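# Six arms hold a cloth above lanterns over a patch

## Task

The six arms are fixed to the table top at these approximate scene-frame spots, in metres, each facing the given angle in degrees counter-clockwise from +x: arm1 x=-0.87 y=+0.65 z=+0.72 facing -90; arm2 x=-0.87 y=-0.65 z=+0.72 facing +90; arm3 x=+0.00 y=+0.65 z=+0.72 facing -90; arm4 x=+0.00 y=-0.65 z=+0.72 facing +90; arm5 x=+0.87 y=+0.65 z=+0.72 facing -90; arm6 x=+0.87 y=-0.65 z=+0.72 facing +90. Grip the cloth at its four handles and hold it motionless, with every part of it roughly a hand's width higher than the lantern tops, placed so that from above it covers the painted patch. At the end it must touch nothing else. Every lantern must finish upright at the spot it stands on now. The task fails if, at the finish, any arm is in contact with the cloth fabric itself or any gripper has hold of a lantern.

## Robot and tools

Robots: six identical i2rt Big YAM arms, arm1 to arm6. Each has six joints, a two-finger gripper and a wrist camera. Two further cameras, cam_high and cam_low, are fixed in the room. The hand reaches about 1.0 m from the joint-1 axis. Joints move at different speeds, so the hand can sweep a wide path between postures.

Frame: a single shared scene frame, origin on the floor, +z up. The hand point is midway between the fingertips; the hand z axis runs along the fingers and the fingers open along its y axis. Foot poses are only known approximately (see the task).

execute_actions: argument actions is a list holding one action or none. An action is an object keyed by robot name (arm1 ... arm6); under each name goes joints, an object of absolute targets keyed by joint name. These are places to go to, not offsets. Names, units and allowed ranges (with the done tolerance): joint1_rad -2.879 to 2.879 (±0.045), turns the arm about its foot, positive counter-clockwise from above, 0 means unfolding toward the way the foot faces; joint2_rad 0 to 3.141 (±0.14), shoulder, 0 has the upper arm pointing back roughly level, increasing lifts it up then forward; joint3_rad 0 to 3.019 (±0.09), elbow, 0 is folded, increasing opens it; joint4_rad -1.692 to 1.57 (±0.055), hand pitch, positive tilts fingers up; joint5_rad -1.57 to 1.57 (±0.03), sideways hand swing, positive to the arm's right; joint6_rad -2.094 to 2.094 (±0.035), hand roll, positive clockwise viewed from behind the hand; gripper_m 0 to 0.093 (±0.003), fingertip gap in metres. Radians for joints. With joints 1 and 6 at 0 and the hand level pointing forward, the wrist camera sits on top of the hand looking at the fingertips. Any number of arms may appear in one action; their motions start together and may finish at different moments. An omitted joint or arm may still be driving toward an older target. An unknown key or out-of-range number rejects the entire call and nothing moves. cameras is an optional list of camera names (or all); omitted or null gives every camera, an empty list gives none. The result lists each robot's state and one image per requested camera, in the order the pictures line gives. An empty actions list just reports state and images.

wait: seconds from 0 to 10; commands nothing and then returns state and images like an empty call.

zoom_image: camera plus region [x0, y0, x1, y1] in pixels of that camera's latest full image, top-left is (0, 0), at most 504 by 504 pixels. Gives a finer look.

finished_scene: scene is the integer number of the scene being closed. It is final; the result tells whether the job succeeded and gives the next task. Replying with no tool call ends everything.

Result lines: joint_positions gives current joint values. joint_status tells how each commanded motion ended. off_target means it stopped short and may still push. After contact_stop or time_out the joint holds where it stopped, except a timed-out joint that keeps a target (limited to 0.375, 0.375, 0.113, 0.225, 0.075, 0.3 rad from its position for joints 1 to 6) and keeps pushing, listed in on_its_own. on_its_own covers what this call did not command; held at is the held target, not the actual position. joint command not followed, often with a cause line, means a self- and arm-collision check blocked that arm's joints (a gripper target still runs); those joints show not_followed and the arm may retry them with later actions until given passing targets. That check can be late and ignores fingers, gripper housings and wrist cameras between arms. Joint torques, in joint order without gripper, are raw drive outputs with per-arm offset, scale and noise, nonzero even in free air. If a result reports a stop, the remaining execute_actions, wait and finished_scene calls in that reply are skipped.

Other behaviour: the simulation keeps running while you compose a reply, holding the last command. A target very near the current position may not move a joint. A joint holding load can sag. Arms do not stop on contact; they keep pushing and can push hard.

Motor heat: holding load warms motors, even while idle. A MOTOR HOT line appears from 85 °C; at 100 °C the arm and its gripper go limp until cooled (OVER-TEMPERATURE FAULT), and its unfinished keys show limit_stop_at_motor_heat; resend the targets then. Relieve a pushing joint by commanding its reported position.

Avoid: pressing two arms into each other (fails and ends the run) or hard arm hits; knocking or putting rigid objects out of the work area; toppling or moving lanterns; drops, slips, slams and very hard pushes. Loose objects may occasionally be nudged by outside forces. Before finishing, grip only the handles, keep the cloth still and clear of everything, and make sure no gripper holds a lantern.

Each tool is called after "Emit:" by a JSON object that holds its "fn" and its "kwargs", one argument or row to a line.

## Session

Emit:
{"fn": "execute_actions", "kwargs": {
  "actions": []
}}

Scene clock: 0.00 s.
Joint torques (N m, as the arm reports them, + toward a larger angle): no reading
Motor temperatures (°C, as the motors report them): arm1=[29 30 31 29 28 28] | arm2=[28 28 26 30 27 30] | arm3=[27 28 31 28 29 28] | arm4=[27 27 28 27 26 28] | arm5=[31 29 27 30 26 28] | arm6=[27 28 29 29 28 27]
arm1.joint_positions: joint1_rad=-0.008 joint2_rad=+0.434 joint3_rad=+1.482 joint4_rad=-1.527 joint5_rad=-0.016 joint6_rad=+0.005 gripper_m=+0.094
arm1.joint_status: not commanded
arm1.hand: x=-0.8750 y=+0.5326 z=+1.3268 quat_wxyz=(-0.372, -0.609, -0.600, +0.360) (m; scene frame)
arm2.joint_positions: joint1_rad=+0.002 joint2_rad=+0.451 joint3_rad=+1.455 joint4_rad=-1.532 joint5_rad=-0.001 joint6_rad=-0.009 gripper_m=+0.095
arm2.joint_status: not commanded
arm2.hand: x=-0.8756 y=-0.5188 z=+1.3173 quat_wxyz=(-0.356, +0.618, -0.610, -0.345) (m; scene frame)
arm3.joint_positions: joint1_rad=-0.015 joint2_rad=+0.432 joint3_rad=+1.462 joint4_rad=-1.527 joint5_rad=-0.007 joint6_rad=-0.010 gripper_m=+0.094
arm3.joint_status: not commanded
arm3.hand: x=-0.0031 y=+0.5313 z=+1.3591 quat_wxyz=(-0.354, -0.616, -0.599, +0.370) (m; scene frame)
arm4.joint_positions: joint1_rad=+0.013 joint2_rad=+0.423 joint3_rad=+1.480 joint4_rad=-1.520 joint5_rad=-0.004 joint6_rad=+0.005 gripper_m=+0.094
arm4.joint_status: not commanded
arm4.hand: x=+0.0029 y=-0.5377 z=+1.3395 quat_wxyz=(-0.372, +0.595, -0.608, -0.372) (m; scene frame)
arm5.joint_positions: joint1_rad=-0.014 joint2_rad=+0.450 joint3_rad=+1.470 joint4_rad=-1.540 joint5_rad=-0.006 joint6_rad=-0.017 gripper_m=+0.095
arm5.joint_status: not commanded
arm5.hand: x=+0.8757 y=+0.5298 z=+1.3411 quat_wxyz=(-0.361, -0.593, -0.628, +0.352) (m; scene frame)
arm6.joint_positions: joint1_rad=+0.002 joint2_rad=+0.435 joint3_rad=+1.460 joint4_rad=-1.541 joint5_rad=-0.010 joint6_rad=-0.002 gripper_m=+0.094
arm6.joint_status: not commanded
arm6.hand: x=+0.8710 y=-0.5298 z=+1.3649 quat_wxyz=(-0.353, +0.612, -0.611, -0.358) (m; scene frame)
pictures: arm1_cam_wrist, arm2_cam_wrist, arm3_cam_wrist, arm4_cam_wrist, arm5_cam_wrist, arm6_cam_wrist, cam_high, cam_low
Images, in order (width x height): arm1_cam_wrist 616x616, arm2_cam_wrist 616x616, arm3_cam_wrist 616x616, arm4_cam_wrist 616x616, arm5_cam_wrist 616x616, arm6_cam_wrist 616x616, cam_high 672x504, cam_low 672x504.

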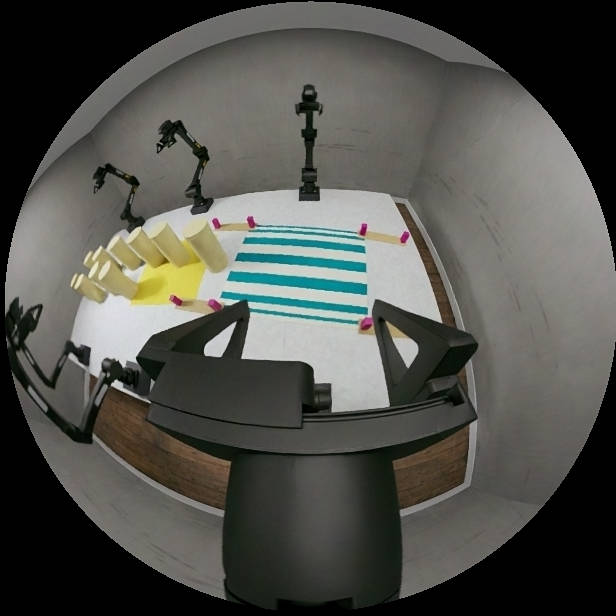

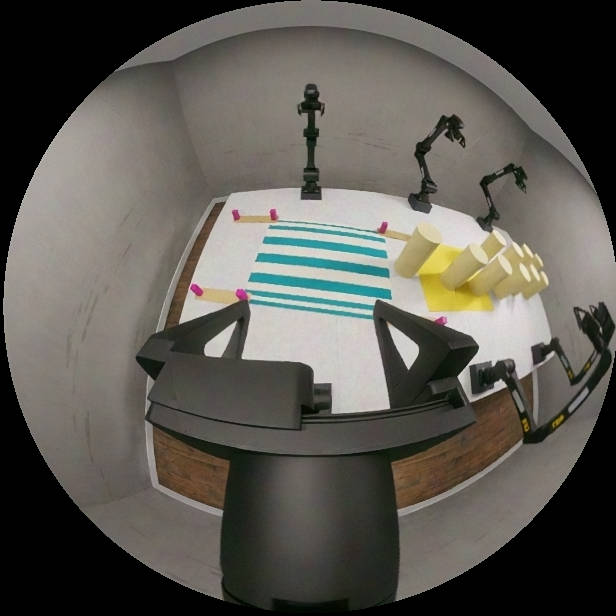

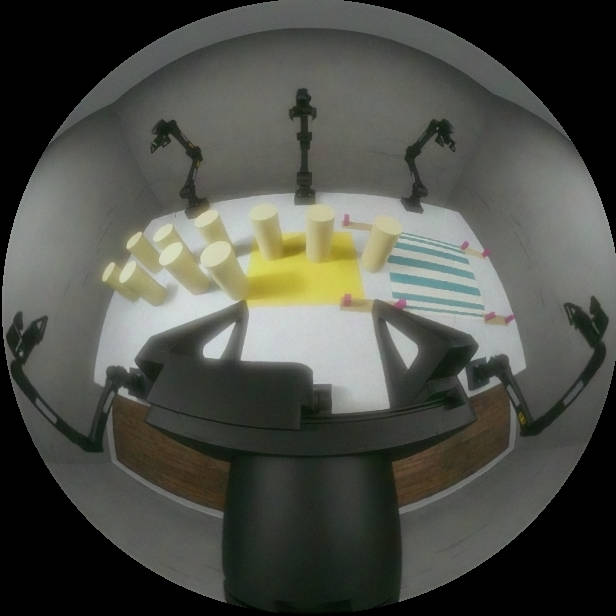

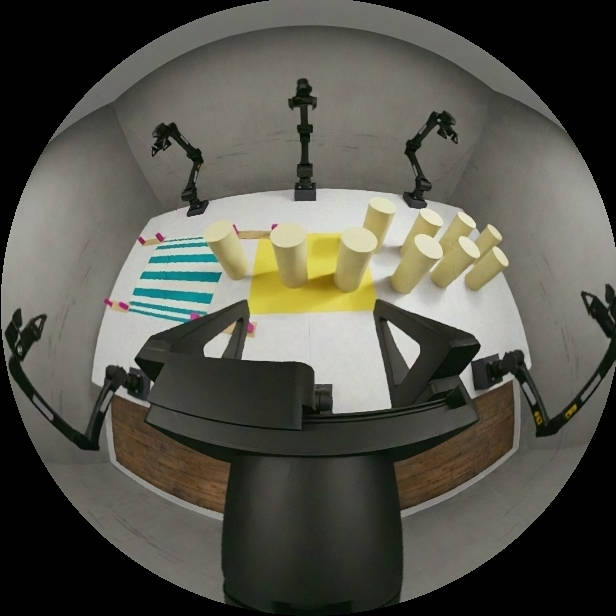

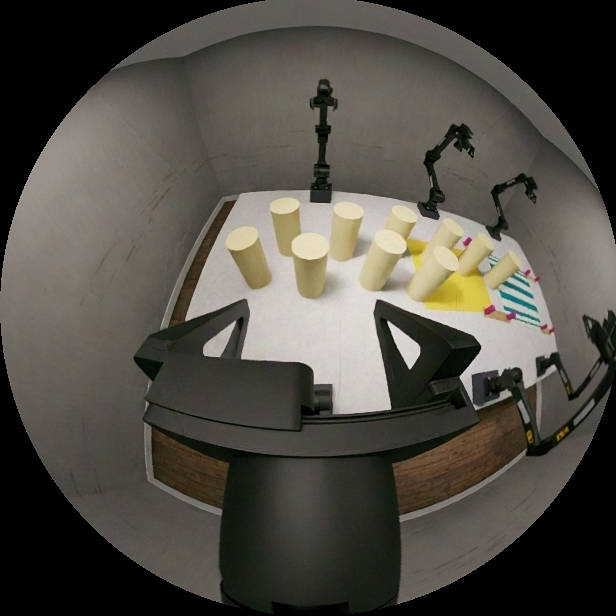

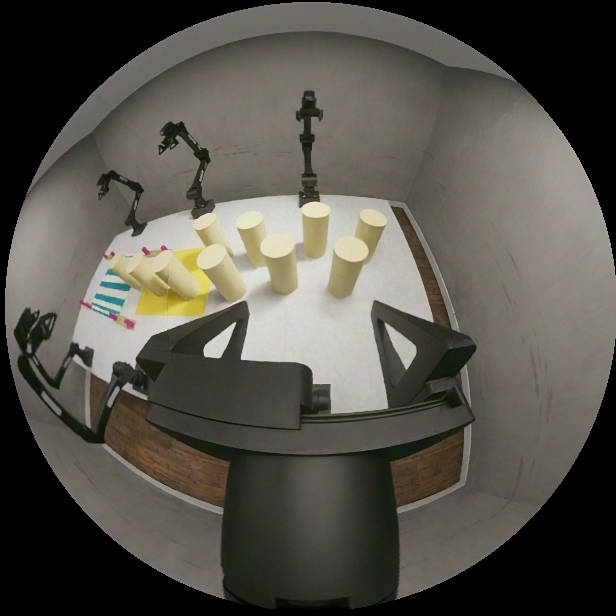

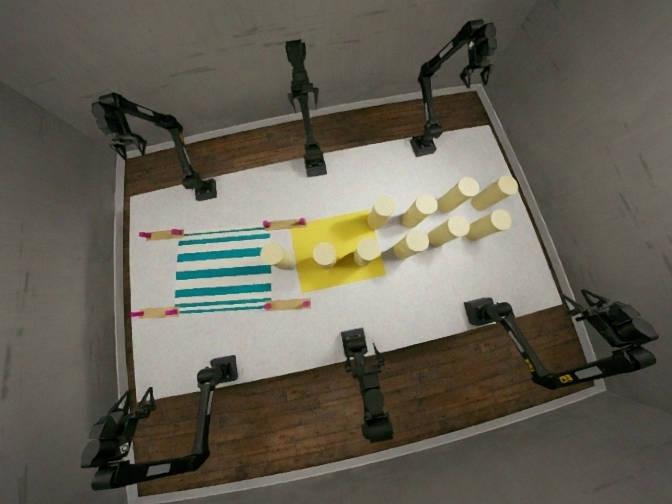

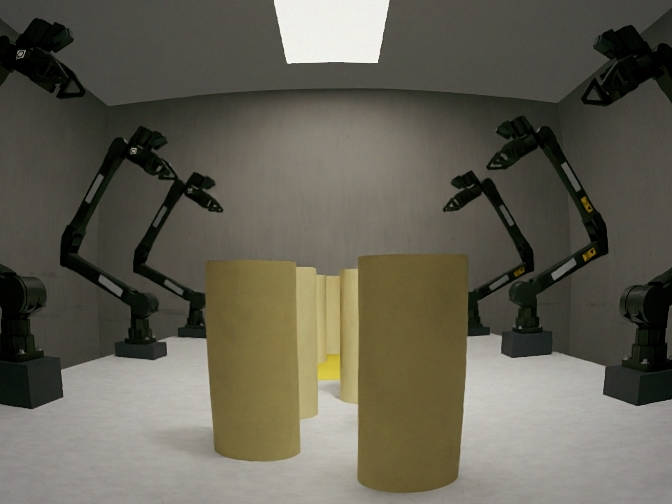

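Emit:
{"fn": "zoom_image", "kwargs": {
  "camera": "cam_high",
  "region": [110, 140, 450, 400]
}}

Emit:
{"fn": "zoom_image", "kwargs": {
  "camera": "arm1_cam_wrist",
  "region": [120, 180, 460, 360]
}}

Region (110, 140, 450, 400) of cam_high's 672x504 image, scaled by 1.482, with more detail than that image has; it fills the top 385 rows of this view, and the rest is white.

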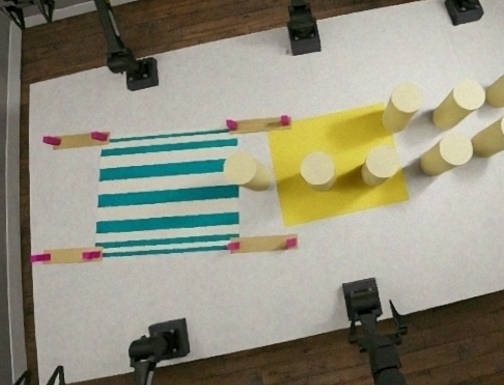

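Region (120, 180, 460, 360) of arm1_cam_wrist's 616x616 image, scaled by 1.482, with more detail than that image has; it fills the top 267 rows of this view, and the rest is white.

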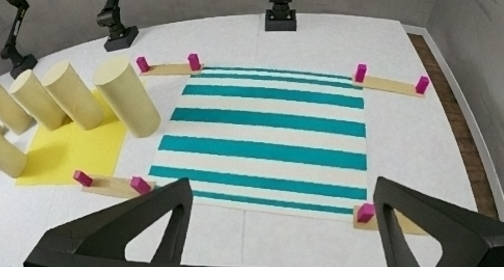

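Emit:
{"fn": "execute_actions", "kwargs": {
  "actions": [
    {"arm1":{"joints":{"joint1_rad":-0.68,"joint2_rad":1.3,"joint3_rad":1.2,"joint4_rad":-1.47}},"arm2":{"joints":{"joint1_rad":0.61,"joint2_rad":1.5,"joint3_rad":1.4,"joint4_rad":-1.47}},"arm3":{"joints":{"joint1_rad":-0.87,"joint2_rad":1.6,"joint3_rad":1.6,"joint4_rad":-1.57}},"arm4":{"joints":{"joint1_rad":0.97,"joint2_rad":1.7,"joint3_rad":1.7,"joint4_rad":-1.57}},"arm5":{"joints":{"joint4_rad":-1.0}},"arm6":{"joints":{"joint3_rad":1.0}}}
  ],
  "cameras": ["cam_high","cam_low"]
}}

Scene clock: 64.73 s.
Joint torques (N m, as the arm reports them, + toward a larger angle): arm1=[  0.85 -10.84  10.35   0.52   0.15   0.06] | arm2=[ -0.12 -13.43  11.49   0.5   -0.08   0.01] | arm3=[ -0.46 -15.09  11.46  -0.39   0.05  -0.08] | arm4=[ -1.5  -14.85  11.27  -0.54  -0.09   0.14] | arm5=[ 0.21  5.26  6.09  2.8  -0.01  0.07] | arm6=[ 0.39  2.62  8.44  1.41  0.08 -0.02]
Motor temperatures (°C, as the motors report them): arm1=[29 31 34 29 28 28] | arm2=[28 28 29 30 27 30] | arm3=[27 28 34 28 29 28] | arm4=[27 27 31 27 26 28] | arm5=[31 29 30 31 26 28] | arm6=[27 28 32 30 28 27]
arm1.joint_positions: joint1_rad=-0.676 joint2_rad=+1.291 joint3_rad=+1.183 joint4_rad=-1.475 joint5_rad=-0.017 joint6_rad=+0.005 gripper_m=+0.094
arm1.joint_status: all done
arm1.hand: x=-1.0965 y=+0.3689 z=+0.9815 quat_wxyz=(-0.006, -0.904, -0.428, -0.014) (m; scene frame)
arm2.joint_positions: joint1_rad=+0.614 joint2_rad=+1.501 joint3_rad=+1.393 joint4_rad=-1.477 joint5_rad=+0.001 joint6_rad=-0.009 gripper_m=+0.095
arm2.joint_status: all done
arm2.hand: x=-1.1234 y=-0.2881 z=+0.9841 quat_wxyz=(+0.003, +0.889, -0.459, +0.013) (m; scene frame)
arm3.joint_positions: joint1_rad=-0.876 joint2_rad=+1.595 joint3_rad=+1.587 joint4_rad=-1.554 joint5_rad=-0.008 joint6_rad=-0.010 gripper_m=+0.094
arm3.joint_status: all done
arm3.hand: x=-0.3784 y=+0.3508 z=+1.0577 quat_wxyz=(-0.005, -0.943, -0.332, +0.004) (m; scene frame)
arm4.joint_positions: joint1_rad=+0.980 joint2_rad=+1.705 joint3_rad=+1.688 joint4_rad=-1.554 joint5_rad=-0.004 joint6_rad=+0.005 gripper_m=+0.094
arm4.joint_status: all done
arm4.hand: x=-0.4244 y=-0.3471 z=+1.0145 quat_wxyz=(+0.002, +0.952, -0.307, -0.002) (m; scene frame)
arm5.joint_positions: joint1_rad=-0.014 joint2_rad=+0.450 joint3_rad=+1.470 joint4_rad=-1.022 joint5_rad=-0.006 joint6_rad=-0.017 gripper_m=+0.095
arm5.joint_status: all done
arm5.hand: x=+0.8770 y=+0.4979 z=+1.4631 quat_wxyz=(-0.507, -0.484, -0.514, +0.495) (m; scene frame)
arm6.joint_positions: joint1_rad=+0.002 joint2_rad=+0.438 joint3_rad=+1.012 joint4_rad=-1.541 joint5_rad=-0.010 joint6_rad=-0.002 gripper_m=+0.094
arm6.joint_status: all done
arm6.hand: x=+0.8706 y=-0.4812 z=+1.1654 quat_wxyz=(-0.206, +0.675, -0.676, -0.213) (m; scene frame)
pictures: cam_high, cam_low
Images, in order (width x height): cam_high 672x504, cam_low 672x504.

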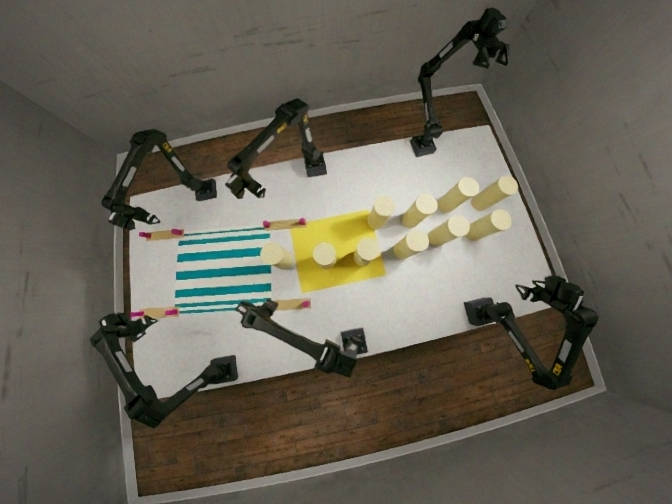

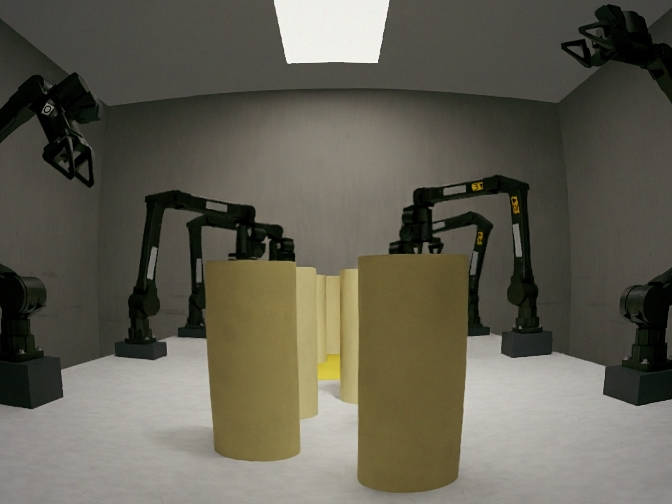

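Emit:
{"fn": "execute_actions", "kwargs": {
  "actions": [
    {"arm1":{"joints":{"joint1_rad":-0.681,"joint2_rad":1.424,"joint3_rad":0.948,"joint4_rad":-1.095,"joint6_rad":-0.554}},"arm2":{"joints":{"joint1_rad":0.611,"joint2_rad":1.821,"joint3_rad":1.432,"joint4_rad":-1.182,"joint6_rad":0.738}},"arm3":{"joints":{"joint1_rad":-0.85,"joint2_rad":1.974,"joint3_rad":1.556,"joint4_rad":-1.153,"joint6_rad":-0.75}},"arm4":{"joints":{"joint1_rad":1.0,"joint2_rad":2.061,"joint3_rad":1.778,"joint4_rad":-1.288,"joint6_rad":1.10}}}
  ],
  "cameras": ["arm1_cam_wrist","arm2_cam_wrist","arm3_cam_wrist","arm4_cam_wrist","cam_high"]
}}

Scene clock: 149.50 s.
Joint torques (N m, as the arm reports them, + toward a larger angle): arm1=[  0.53 -13.69   9.35   0.71   0.12  -0.06] | arm2=[ -0.07 -19.59  13.01   0.59  -0.03   0.18] | arm3=[ -0.03 -21.18  10.61   0.83  -0.01  -0.19] | arm4=[ -0.28 -17.79  11.18   0.48   0.06   0.23] | arm5=[ 0.28  5.31  6.08  2.83 -0.01  0.07] | arm6=[0.46 2.67 8.38 1.38 0.06 0.  ]
Motor temperatures (°C, as the motors report them): arm1=[29 31 36 29 28 28] | arm2=[28 29 31 30 27 30] | arm3=[27 30 37 28 29 28] | arm4=[27 30 35 27 27 28] | arm5=[31 30 30 31 26 28] | arm6=[27 28 33 30 28 27]
arm1.joint_positions: joint1_rad=-0.676 joint2_rad=+1.438 joint3_rad=+0.926 joint4_rad=-1.106 joint5_rad=-0.017 joint6_rad=-0.545 gripper_m=+0.094
arm1.joint_status: all done
arm1.hand: x=-1.0960 y=+0.3682 z=+0.8375 quat_wxyz=(-0.006, -0.753, -0.657, -0.029) (m; scene frame)
arm2.joint_positions: joint1_rad=+0.614 joint2_rad=+1.838 joint3_rad=+1.395 joint4_rad=-1.194 joint5_rad=+0.001 joint6_rad=+0.725 gripper_m=+0.095
arm2.joint_status: all done
arm2.hand: x=-1.1654 y=-0.2261 z=+0.8260 quat_wxyz=(+0.001, +0.664, -0.746, +0.039) (m; scene frame)
arm3.joint_positions: joint1_rad=-0.859 joint2_rad=+1.978 joint3_rad=+1.540 joint4_rad=-1.169 joint5_rad=-0.008 joint6_rad=-0.742 gripper_m=+0.094
arm3.joint_status: all done
arm3.hand: x=-0.4419 y=+0.2883 z=+0.8428 quat_wxyz=(-0.004, -0.756, -0.654, -0.017) (m; scene frame)
arm4.joint_positions: joint1_rad=+0.996 joint2_rad=+2.052 joint3_rad=+1.761 joint4_rad=-1.304 joint5_rad=-0.006 joint6_rad=+1.088 gripper_m=+0.094
arm4.joint_status: all done
arm4.hand: x=-0.5080 y=-0.2997 z=+0.8496 quat_wxyz=(+0.001, +0.663, -0.749, +0.012) (m; scene frame)
arm5.joint_positions: joint1_rad=-0.014 joint2_rad=+0.450 joint3_rad=+1.470 joint4_rad=-1.022 joint5_rad=-0.006 joint6_rad=-0.017 gripper_m=+0.095
arm5.joint_status: not commanded
arm5.hand: x=+0.8770 y=+0.4979 z=+1.4631 quat_wxyz=(-0.507, -0.484, -0.514, +0.495) (m; scene frame)
arm6.joint_positions: joint1_rad=+0.002 joint2_rad=+0.438 joint3_rad=+1.012 joint4_rad=-1.541 joint5_rad=-0.010 joint6_rad=-0.002 gripper_m=+0.094
arm6.joint_status: not commanded
arm6.hand: x=+0.8706 y=-0.4812 z=+1.1654 quat_wxyz=(-0.206, +0.675, -0.676, -0.213) (m; scene frame)
pictures: arm1_cam_wrist, arm2_cam_wrist, arm3_cam_wrist, arm4_cam_wrist, cam_high
Images, in order (width x height): arm1_cam_wrist 616x616, arm2_cam_wrist 616x616, arm3_cam_wrist 616x616, arm4_cam_wrist 616x616, cam_high 672x504.

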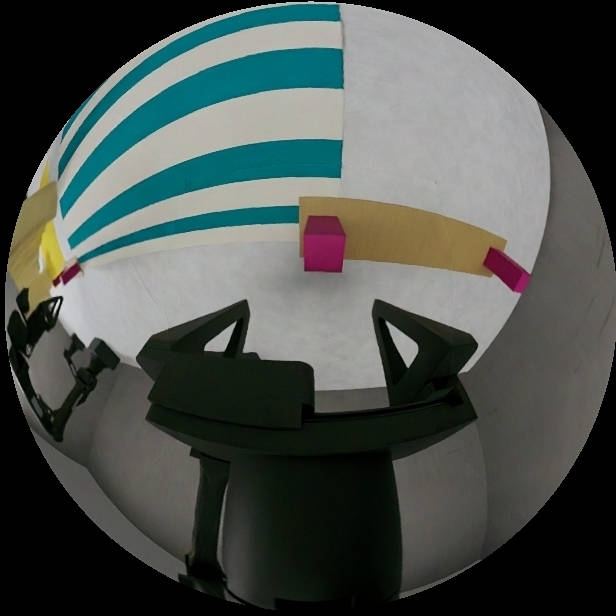

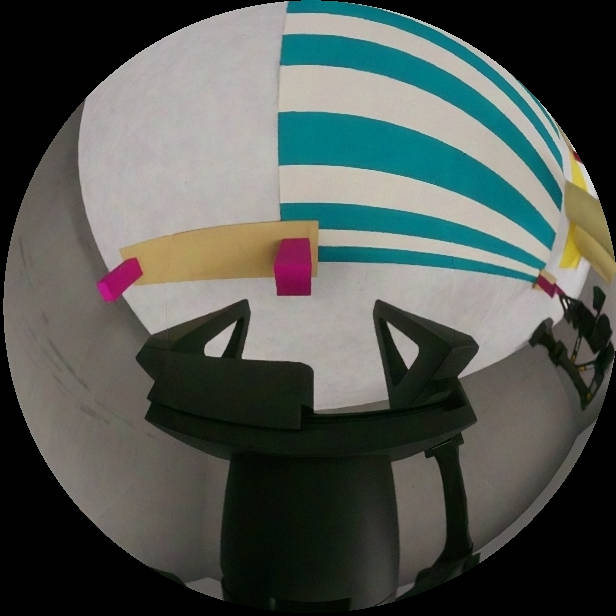

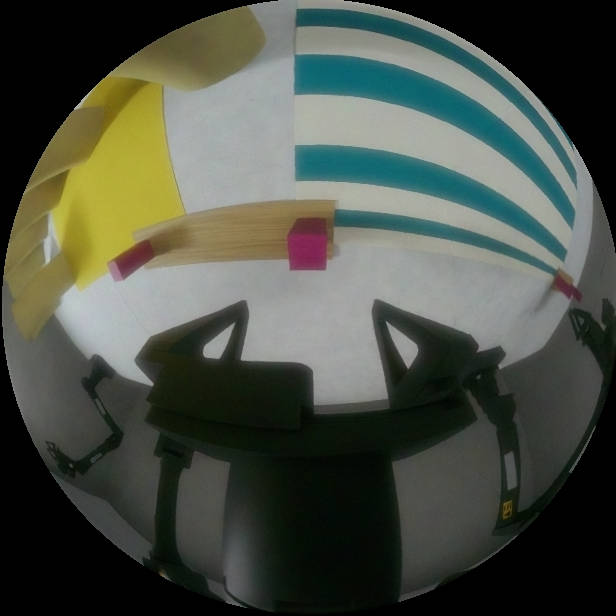

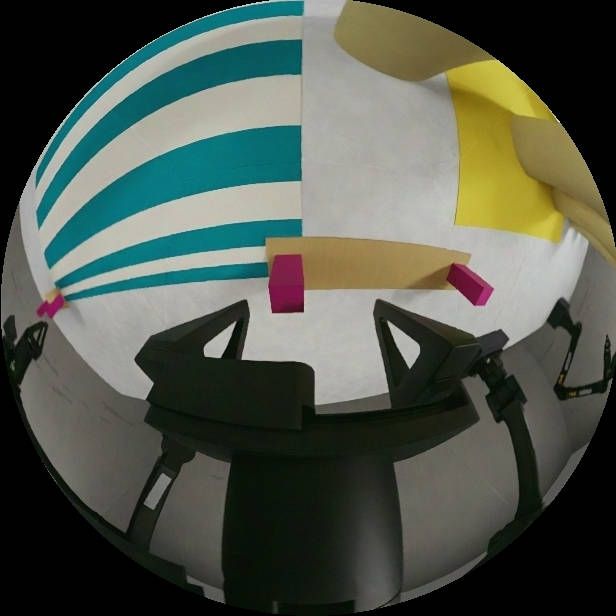

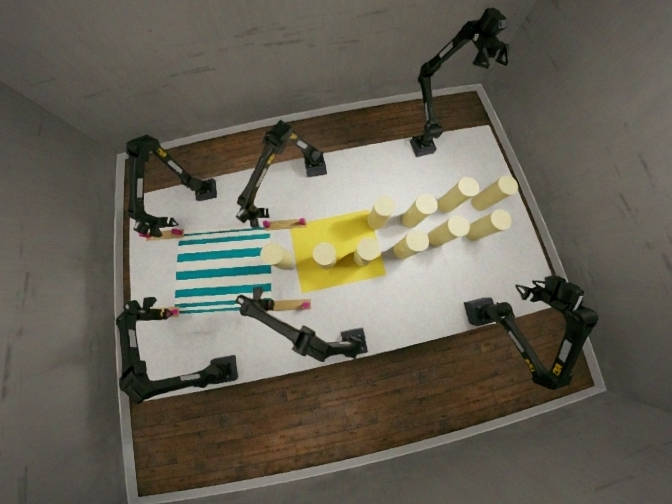

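Emit:
{"fn": "execute_actions", "kwargs": {
  "actions": [
    {"arm1":{"joints":{"joint1_rad":-0.665,"joint2_rad":1.527,"joint3_rad":0.946,"joint4_rad":-0.943,"joint6_rad":-0.55}},"arm2":{"joints":{"joint1_rad":0.64,"joint2_rad":1.85,"joint3_rad":1.375,"joint4_rad":-1.047,"joint6_rad":0.765}},"arm3":{"joints":{"joint1_rad":-0.817,"joint2_rad":2.045,"joint3_rad":1.55,"joint4_rad":-1.04,"joint6_rad":-0.715}},"arm4":{"joints":{"joint1_rad":1.053,"joint2_rad":2.11,"joint3_rad":1.73,"joint4_rad":-1.165,"joint6_rad":1.155}}}
  ],
  "cameras": ["arm1_cam_wrist","arm2_cam_wrist","arm3_cam_wrist","arm4_cam_wrist"]
}}

Scene clock: 193.10 s.
Joint torques (N m, as the arm reports them, + toward a larger angle): arm1=[  1.53 -13.33   9.     0.86   0.11  -0.02] | arm2=[  0.28 -17.06   9.46   0.87  -0.02   0.17] | arm3=[ -0.36 -19.8    9.99   1.01  -0.02   0.01] | arm4=[ -0.89 -18.17   9.07   0.67   0.02   0.24] | arm5=[0.21 5.25 6.07 2.81 0.   0.07] | arm6=[0.36 2.58 8.38 1.42 0.07 0.01]
Motor temperatures (°C, as the motors report them): arm1=[29 31 36 29 28 28] | arm2=[28 31 32 30 27 30] | arm3=[27 33 38 28 29 28] | arm4=[27 32 36 27 27 28] | arm5=[31 30 31 31 26 28] | arm6=[27 28 33 30 28 27]
arm1.joint_positions: joint1_rad=-0.676 joint2_rad=+1.523 joint3_rad=+0.926 joint4_rad=-0.955 joint5_rad=-0.017 joint6_rad=-0.545 gripper_m=+0.094
arm1.joint_status: all done
arm1.hand: x=-1.1157 y=+0.3436 z=+0.8064 quat_wxyz=(-0.012, -0.754, -0.657, +0.003) (m; scene frame)
arm2.joint_positions: joint1_rad=+0.638 joint2_rad=+1.838 joint3_rad=+1.383 joint4_rad=-1.062 joint5_rad=+0.001 joint6_rad=+0.752 gripper_m=+0.095
arm2.joint_status: all done
arm2.hand: x=-1.1917 y=-0.2111 z=+0.8212 quat_wxyz=(-0.005, +0.664, -0.748, -0.021) (m; scene frame)
arm3.joint_positions: joint1_rad=-0.820 joint2_rad=+2.029 joint3_rad=+1.540 joint4_rad=-1.056 joint5_rad=-0.008 joint6_rad=-0.723 gripper_m=+0.094
arm3.joint_status: all done
arm3.hand: x=-0.4444 y=+0.2564 z=+0.8138 quat_wxyz=(-0.003, -0.750, -0.662, +0.014) (m; scene frame)
arm4.joint_positions: joint1_rad=+1.053 joint2_rad=+2.103 joint3_rad=+1.734 joint4_rad=-1.182 joint5_rad=-0.005 joint6_rad=+1.143 gripper_m=+0.094
arm4.joint_status: all done
arm4.hand: x=-0.5411 y=-0.3207 z=+0.8090 quat_wxyz=(+0.006, +0.664, -0.748, -0.009) (m; scene frame)
arm5.joint_positions: joint1_rad=-0.014 joint2_rad=+0.450 joint3_rad=+1.470 joint4_rad=-1.022 joint5_rad=-0.006 joint6_rad=-0.017 gripper_m=+0.095
arm5.joint_status: not commanded
arm5.hand: x=+0.8770 y=+0.4979 z=+1.4631 quat_wxyz=(-0.507, -0.484, -0.514, +0.495) (m; scene frame)
arm6.joint_positions: joint1_rad=+0.002 joint2_rad=+0.438 joint3_rad=+1.012 joint4_rad=-1.541 joint5_rad=-0.010 joint6_rad=-0.002 gripper_m=+0.094
arm6.joint_status: not commanded
arm6.hand: x=+0.8706 y=-0.4812 z=+1.1654 quat_wxyz=(-0.206, +0.675, -0.676, -0.213) (m; scene frame)
pictures: arm1_cam_wrist, arm2_cam_wrist, arm3_cam_wrist, arm4_cam_wrist
Images, in order (width x height): arm1_cam_wrist 616x616, arm2_cam_wrist 616x616, arm3_cam_wrist 616x616, arm4_cam_wrist 616x616.

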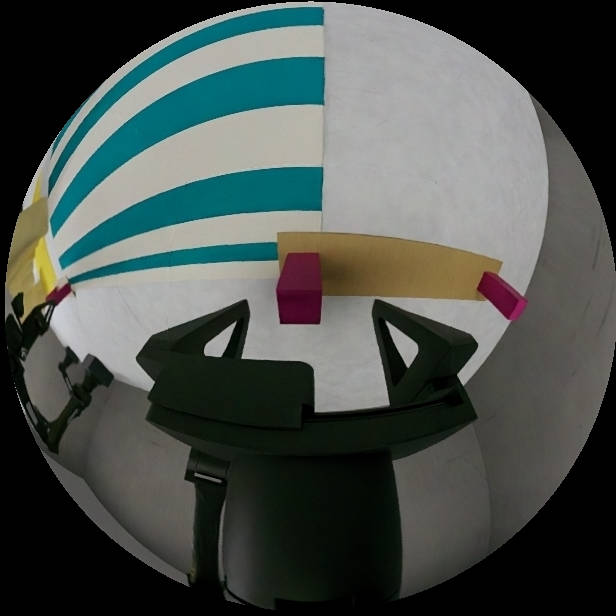

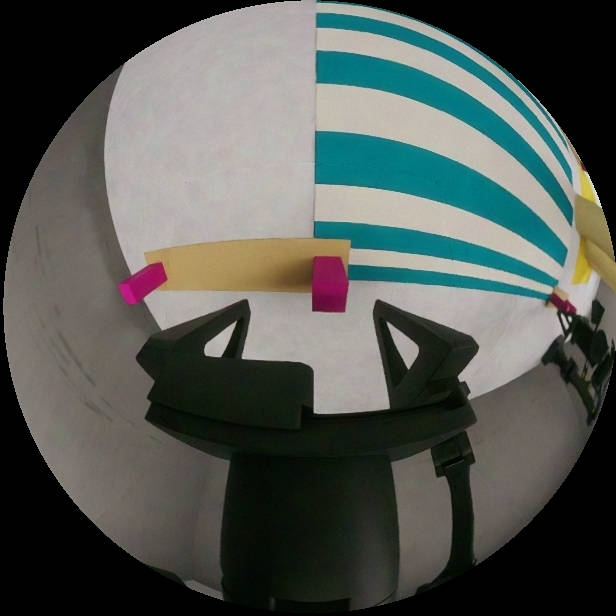

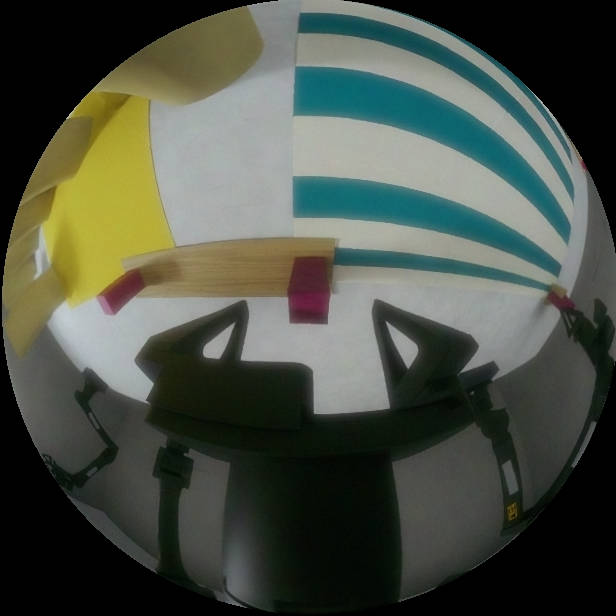

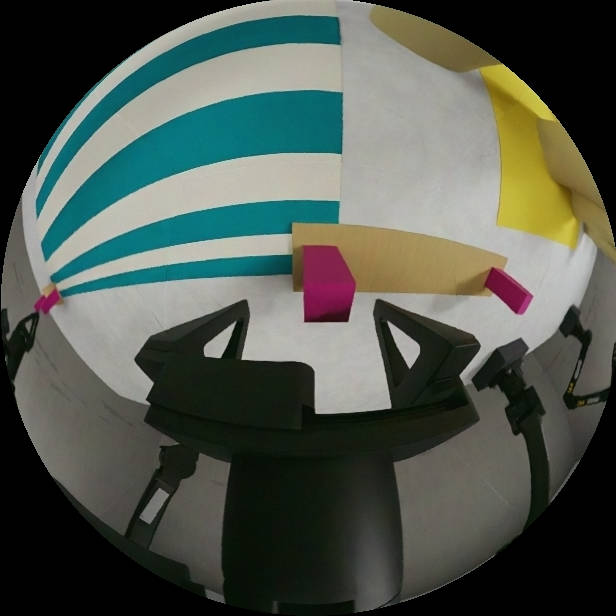

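Emit:
{"fn": "execute_actions", "kwargs": {
  "actions": [
    {"arm1":{"joints":{"joint1_rad":-0.652,"joint2_rad":1.605,"joint3_rad":0.868,"joint4_rad":-0.836}},"arm2":{"joints":{"joint1_rad":0.612,"joint2_rad":1.925,"joint3_rad":1.315,"joint4_rad":-0.962,"joint6_rad":0.735}},"arm3":{"joints":{"joint1_rad":-0.84,"joint2_rad":2.108,"joint3_rad":1.495,"joint4_rad":-0.96}},"arm4":{"joints":{"joint1_rad":1.045,"joint2_rad":2.13,"joint3_rad":1.652,"joint4_rad":-1.093}}}
  ],
  "cameras": ["arm1_cam_wrist","arm2_cam_wrist","arm3_cam_wrist","arm4_cam_wrist"]
}}

Scene clock: 232.80 s.
Joint torques (N m, as the arm reports them, + toward a larger angle): arm1=[  1.83 -12.67   7.56   0.74   0.11  -0.01] | arm2=[  0.22 -18.72   9.37   0.71  -0.03  -0.14] | arm3=[ -1.64 -20.91   8.68   0.82  -0.01   0.  ] | arm4=[ -1.3  -17.46   8.65   0.56   0.02   0.24] | arm5=[0.15 5.27 6.06 2.81 0.   0.07] | arm6=[0.46 2.71 8.38 1.43 0.08 0.01]
Motor temperatures (°C, as the motors report them): arm1=[29 31 36 29 28 28] | arm2=[28 31 31 30 27 30] | arm3=[27 33 38 28 29 28] | arm4=[27 33 35 27 27 28] | arm5=[31 30 31 31 26 28] | arm6=[27 28 34 30 28 27]
arm1.joint_positions: joint1_rad=-0.664 joint2_rad=+1.603 joint3_rad=+0.856 joint4_rad=-0.847 joint5_rad=-0.017 joint6_rad=-0.545 gripper_m=+0.094
arm1.joint_status: all done
arm1.hand: x=-1.1016 y=+0.3533 z=+0.7564 quat_wxyz=(-0.008, -0.750, -0.662, -0.018) (m; scene frame)
arm2.joint_positions: joint1_rad=+0.613 joint2_rad=+1.928 joint3_rad=+1.311 joint4_rad=-0.975 joint5_rad=+0.001 joint6_rad=+0.748 gripper_m=+0.095
arm2.joint_status: all done
arm2.hand: x=-1.1687 y=-0.2198 z=+0.7518 quat_wxyz=(-0.002, +0.656, -0.755, +0.017) (m; scene frame)
arm3.joint_positions: joint1_rad=-0.830 joint2_rad=+2.099 joint3_rad=+1.492 joint4_rad=-0.975 joint5_rad=-0.008 joint6_rad=-0.723 gripper_m=+0.094
arm3.joint_status: all done
arm3.hand: x=-0.4399 y=+0.2688 z=+0.7584 quat_wxyz=(-0.003, -0.753, -0.658, -0.005) (m; scene frame)
arm4.joint_positions: joint1_rad=+1.053 joint2_rad=+2.120 joint3_rad=+1.656 joint4_rad=-1.110 joint5_rad=-0.005 joint6_rad=+1.144 gripper_m=+0.094
arm4.joint_status: all done
arm4.hand: x=-0.5281 y=-0.3287 z=+0.7716 quat_wxyz=(+0.003, +0.663, -0.748, +0.001) (m; scene frame)
arm5.joint_positions: joint1_rad=-0.014 joint2_rad=+0.450 joint3_rad=+1.470 joint4_rad=-1.022 joint5_rad=-0.006 joint6_rad=-0.017 gripper_m=+0.095
arm5.joint_status: not commanded
arm5.hand: x=+0.8770 y=+0.4979 z=+1.4631 quat_wxyz=(-0.507, -0.484, -0.514, +0.495) (m; scene frame)
arm6.joint_positions: joint1_rad=+0.002 joint2_rad=+0.438 joint3_rad=+1.012 joint4_rad=-1.541 joint5_rad=-0.010 joint6_rad=-0.002 gripper_m=+0.094
arm6.joint_status: not commanded
arm6.hand: x=+0.8706 y=-0.4812 z=+1.1654 quat_wxyz=(-0.206, +0.675, -0.676, -0.213) (m; scene frame)
pictures: arm1_cam_wrist, arm2_cam_wrist, arm3_cam_wrist, arm4_cam_wrist
Images, in order (width x height): arm1_cam_wrist 616x616, arm2_cam_wrist 616x616, arm3_cam_wrist 616x616, arm4_cam_wrist 616x616.

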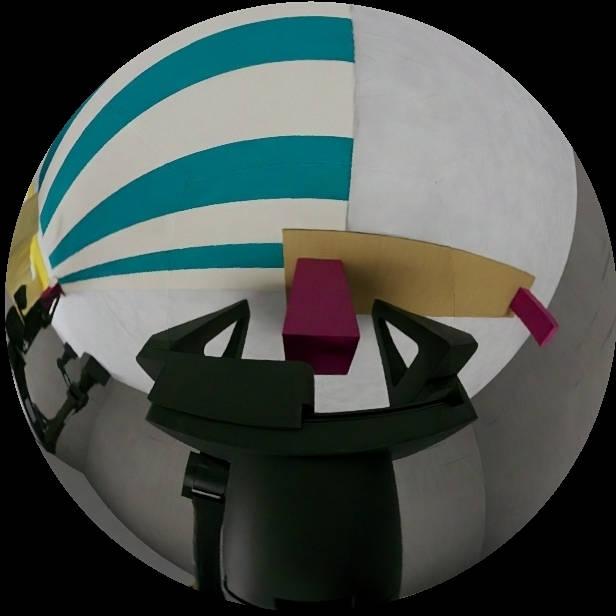

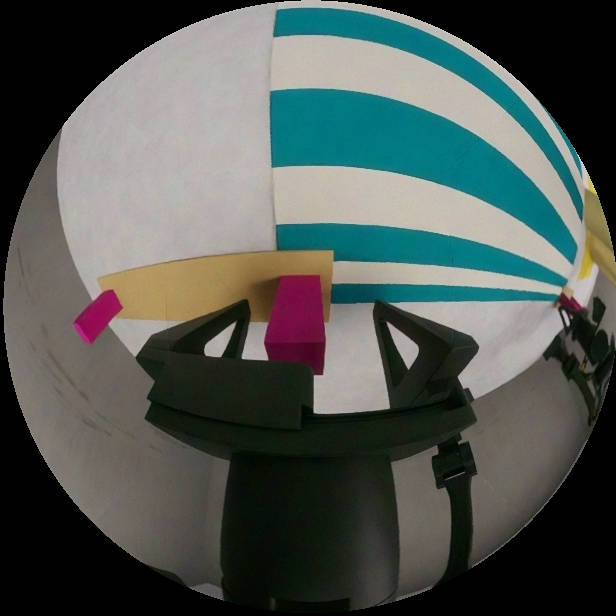

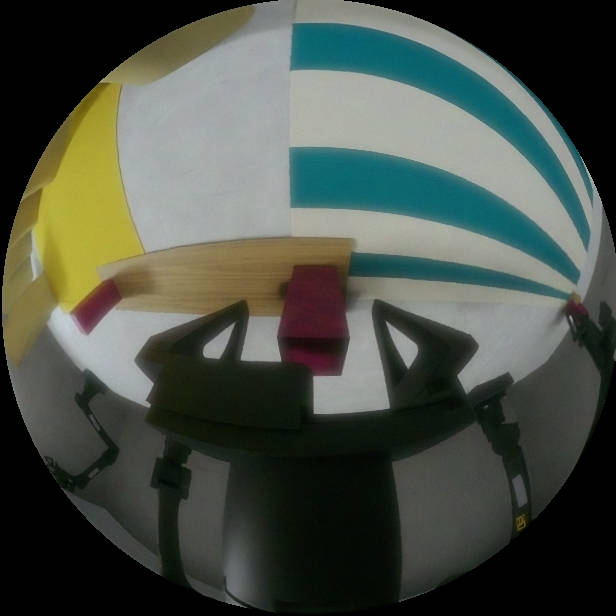

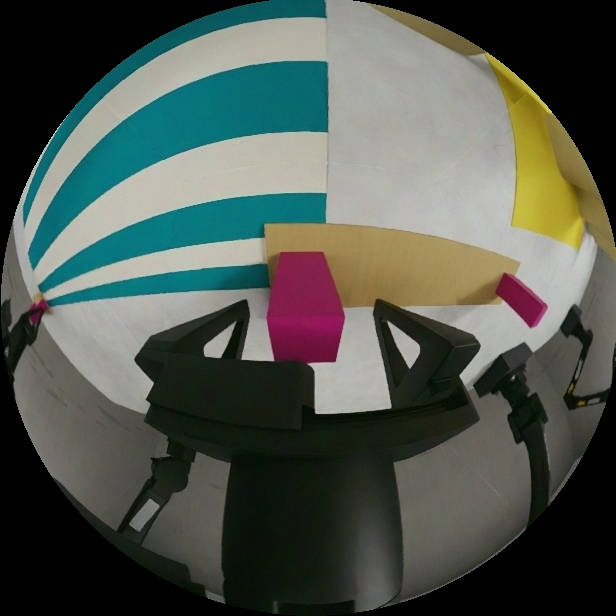

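Emit:
{"fn": "execute_actions", "kwargs": {
  "actions": [
    {"arm1":{"joints":{"joint4_rad":-0.764}},"arm2":{"joints":{"joint4_rad":-0.915}},"arm3":{"joints":{"joint1_rad":-0.81,"joint4_rad":-0.915}},"arm4":{"joints":{"joint1_rad":1.022,"joint2_rad":2.148,"joint4_rad":-1.04,"joint6_rad":1.115}}}
  ],
  "cameras": ["arm1_cam_wrist","arm2_cam_wrist","arm3_cam_wrist","arm4_cam_wrist"]
}}

Scene clock: 257.50 s.
Joint torques (N m, as the arm reports them, + toward a larger angle): arm1=[  1.89 -13.81   7.58   0.9    0.1    0.  ] | arm2=[  0.15 -18.91   9.55   0.8   -0.02  -0.15] | arm3=[ -0.17 -20.63   8.69   0.89  -0.02   0.02] | arm4=[ -1.36 -17.12   8.57   0.68   0.02   0.02] | arm5=[ 0.22  5.25  6.07  2.82 -0.01  0.07] | arm6=[ 0.45  2.59  8.43  1.39  0.08 -0.01]
Motor temperatures (°C, as the motors report them): arm1=[29 31 36 29 28 28] | arm2=[28 31 31 30 27 30] | arm3=[27 34 37 28 29 28] | arm4=[27 33 35 27 27 28] | arm5=[31 30 31 31 26 28] | arm6=[27 28 34 30 28 27]
arm1.joint_positions: joint1_rad=-0.664 joint2_rad=+1.603 joint3_rad=+0.856 joint4_rad=-0.776 joint5_rad=-0.017 joint6_rad=-0.545 gripper_m=+0.094
arm1.joint_status: all done
arm1.hand: x=-1.1124 y=+0.3396 z=+0.7564 quat_wxyz=(-0.015, -0.749, -0.662, +0.017) (m; scene frame)
arm2.joint_positions: joint1_rad=+0.613 joint2_rad=+1.928 joint3_rad=+1.311 joint4_rad=-0.930 joint5_rad=+0.001 joint6_rad=+0.748 gripper_m=+0.095
arm2.joint_status: all done
arm2.hand: x=-1.1752 y=-0.2106 z=+0.7517 quat_wxyz=(-0.004, +0.656, -0.755, -0.006) (m; scene frame)
arm3.joint_positions: joint1_rad=-0.820 joint2_rad=+2.099 joint3_rad=+1.492 joint4_rad=-0.931 joint5_rad=-0.008 joint6_rad=-0.723 gripper_m=+0.094
arm3.joint_status: all done
arm3.hand: x=-0.4438 y=+0.2570 z=+0.7586 quat_wxyz=(-0.003, -0.750, -0.662, +0.017) (m; scene frame)
arm4.joint_positions: joint1_rad=+1.032 joint2_rad=+2.126 joint3_rad=+1.656 joint4_rad=-1.058 joint5_rad=-0.005 joint6_rad=+1.127 gripper_m=+0.094
arm4.joint_status: all done
arm4.hand: x=-0.5313 y=-0.3110 z=+0.7680 quat_wxyz=(+0.009, +0.662, -0.750, -0.021) (m; scene frame)
arm5.joint_positions: joint1_rad=-0.014 joint2_rad=+0.450 joint3_rad=+1.470 joint4_rad=-1.022 joint5_rad=-0.006 joint6_rad=-0.017 gripper_m=+0.095
arm5.joint_status: not commanded
arm5.hand: x=+0.8770 y=+0.4979 z=+1.4631 quat_wxyz=(-0.507, -0.484, -0.514, +0.495) (m; scene frame)
arm6.joint_positions: joint1_rad=+0.002 joint2_rad=+0.438 joint3_rad=+1.012 joint4_rad=-1.541 joint5_rad=-0.010 joint6_rad=-0.002 gripper_m=+0.094
arm6.joint_status: not commanded
arm6.hand: x=+0.8706 y=-0.4812 z=+1.1654 quat_wxyz=(-0.206, +0.675, -0.676, -0.213) (m; scene frame)
pictures: arm1_cam_wrist, arm2_cam_wrist, arm3_cam_wrist, arm4_cam_wrist
Images, in order (width x height): arm1_cam_wrist 616x616, arm2_cam_wrist 616x616, arm3_cam_wrist 616x616, arm4_cam_wrist 616x616.

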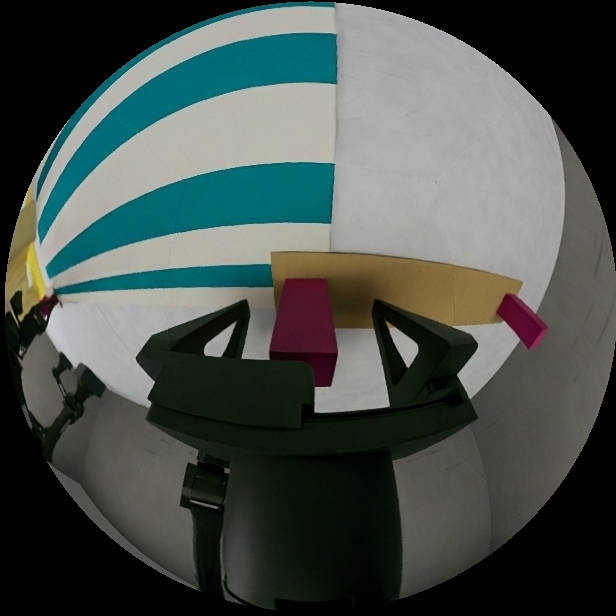

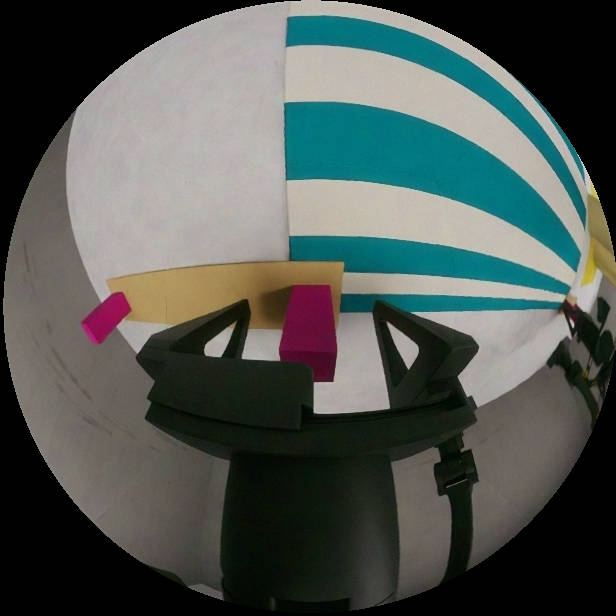

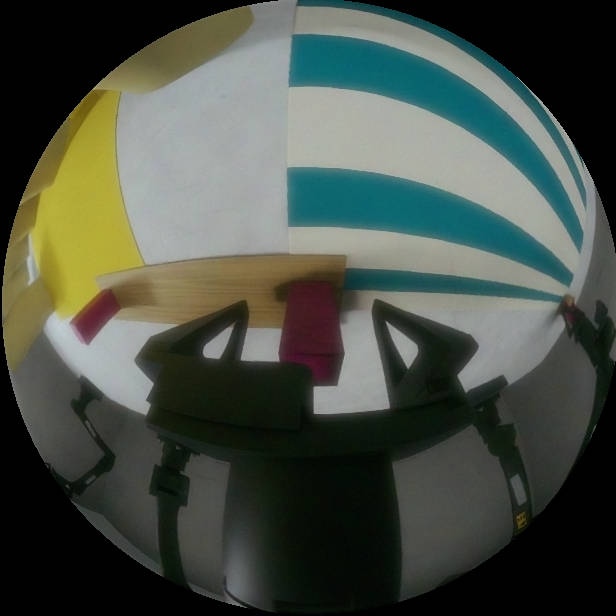

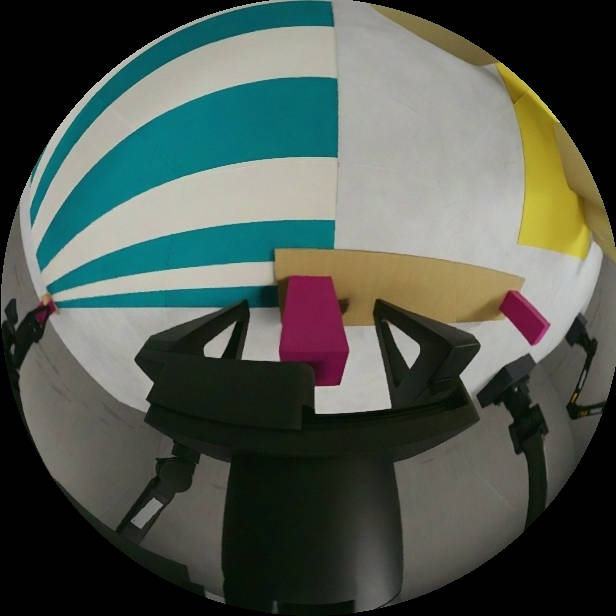

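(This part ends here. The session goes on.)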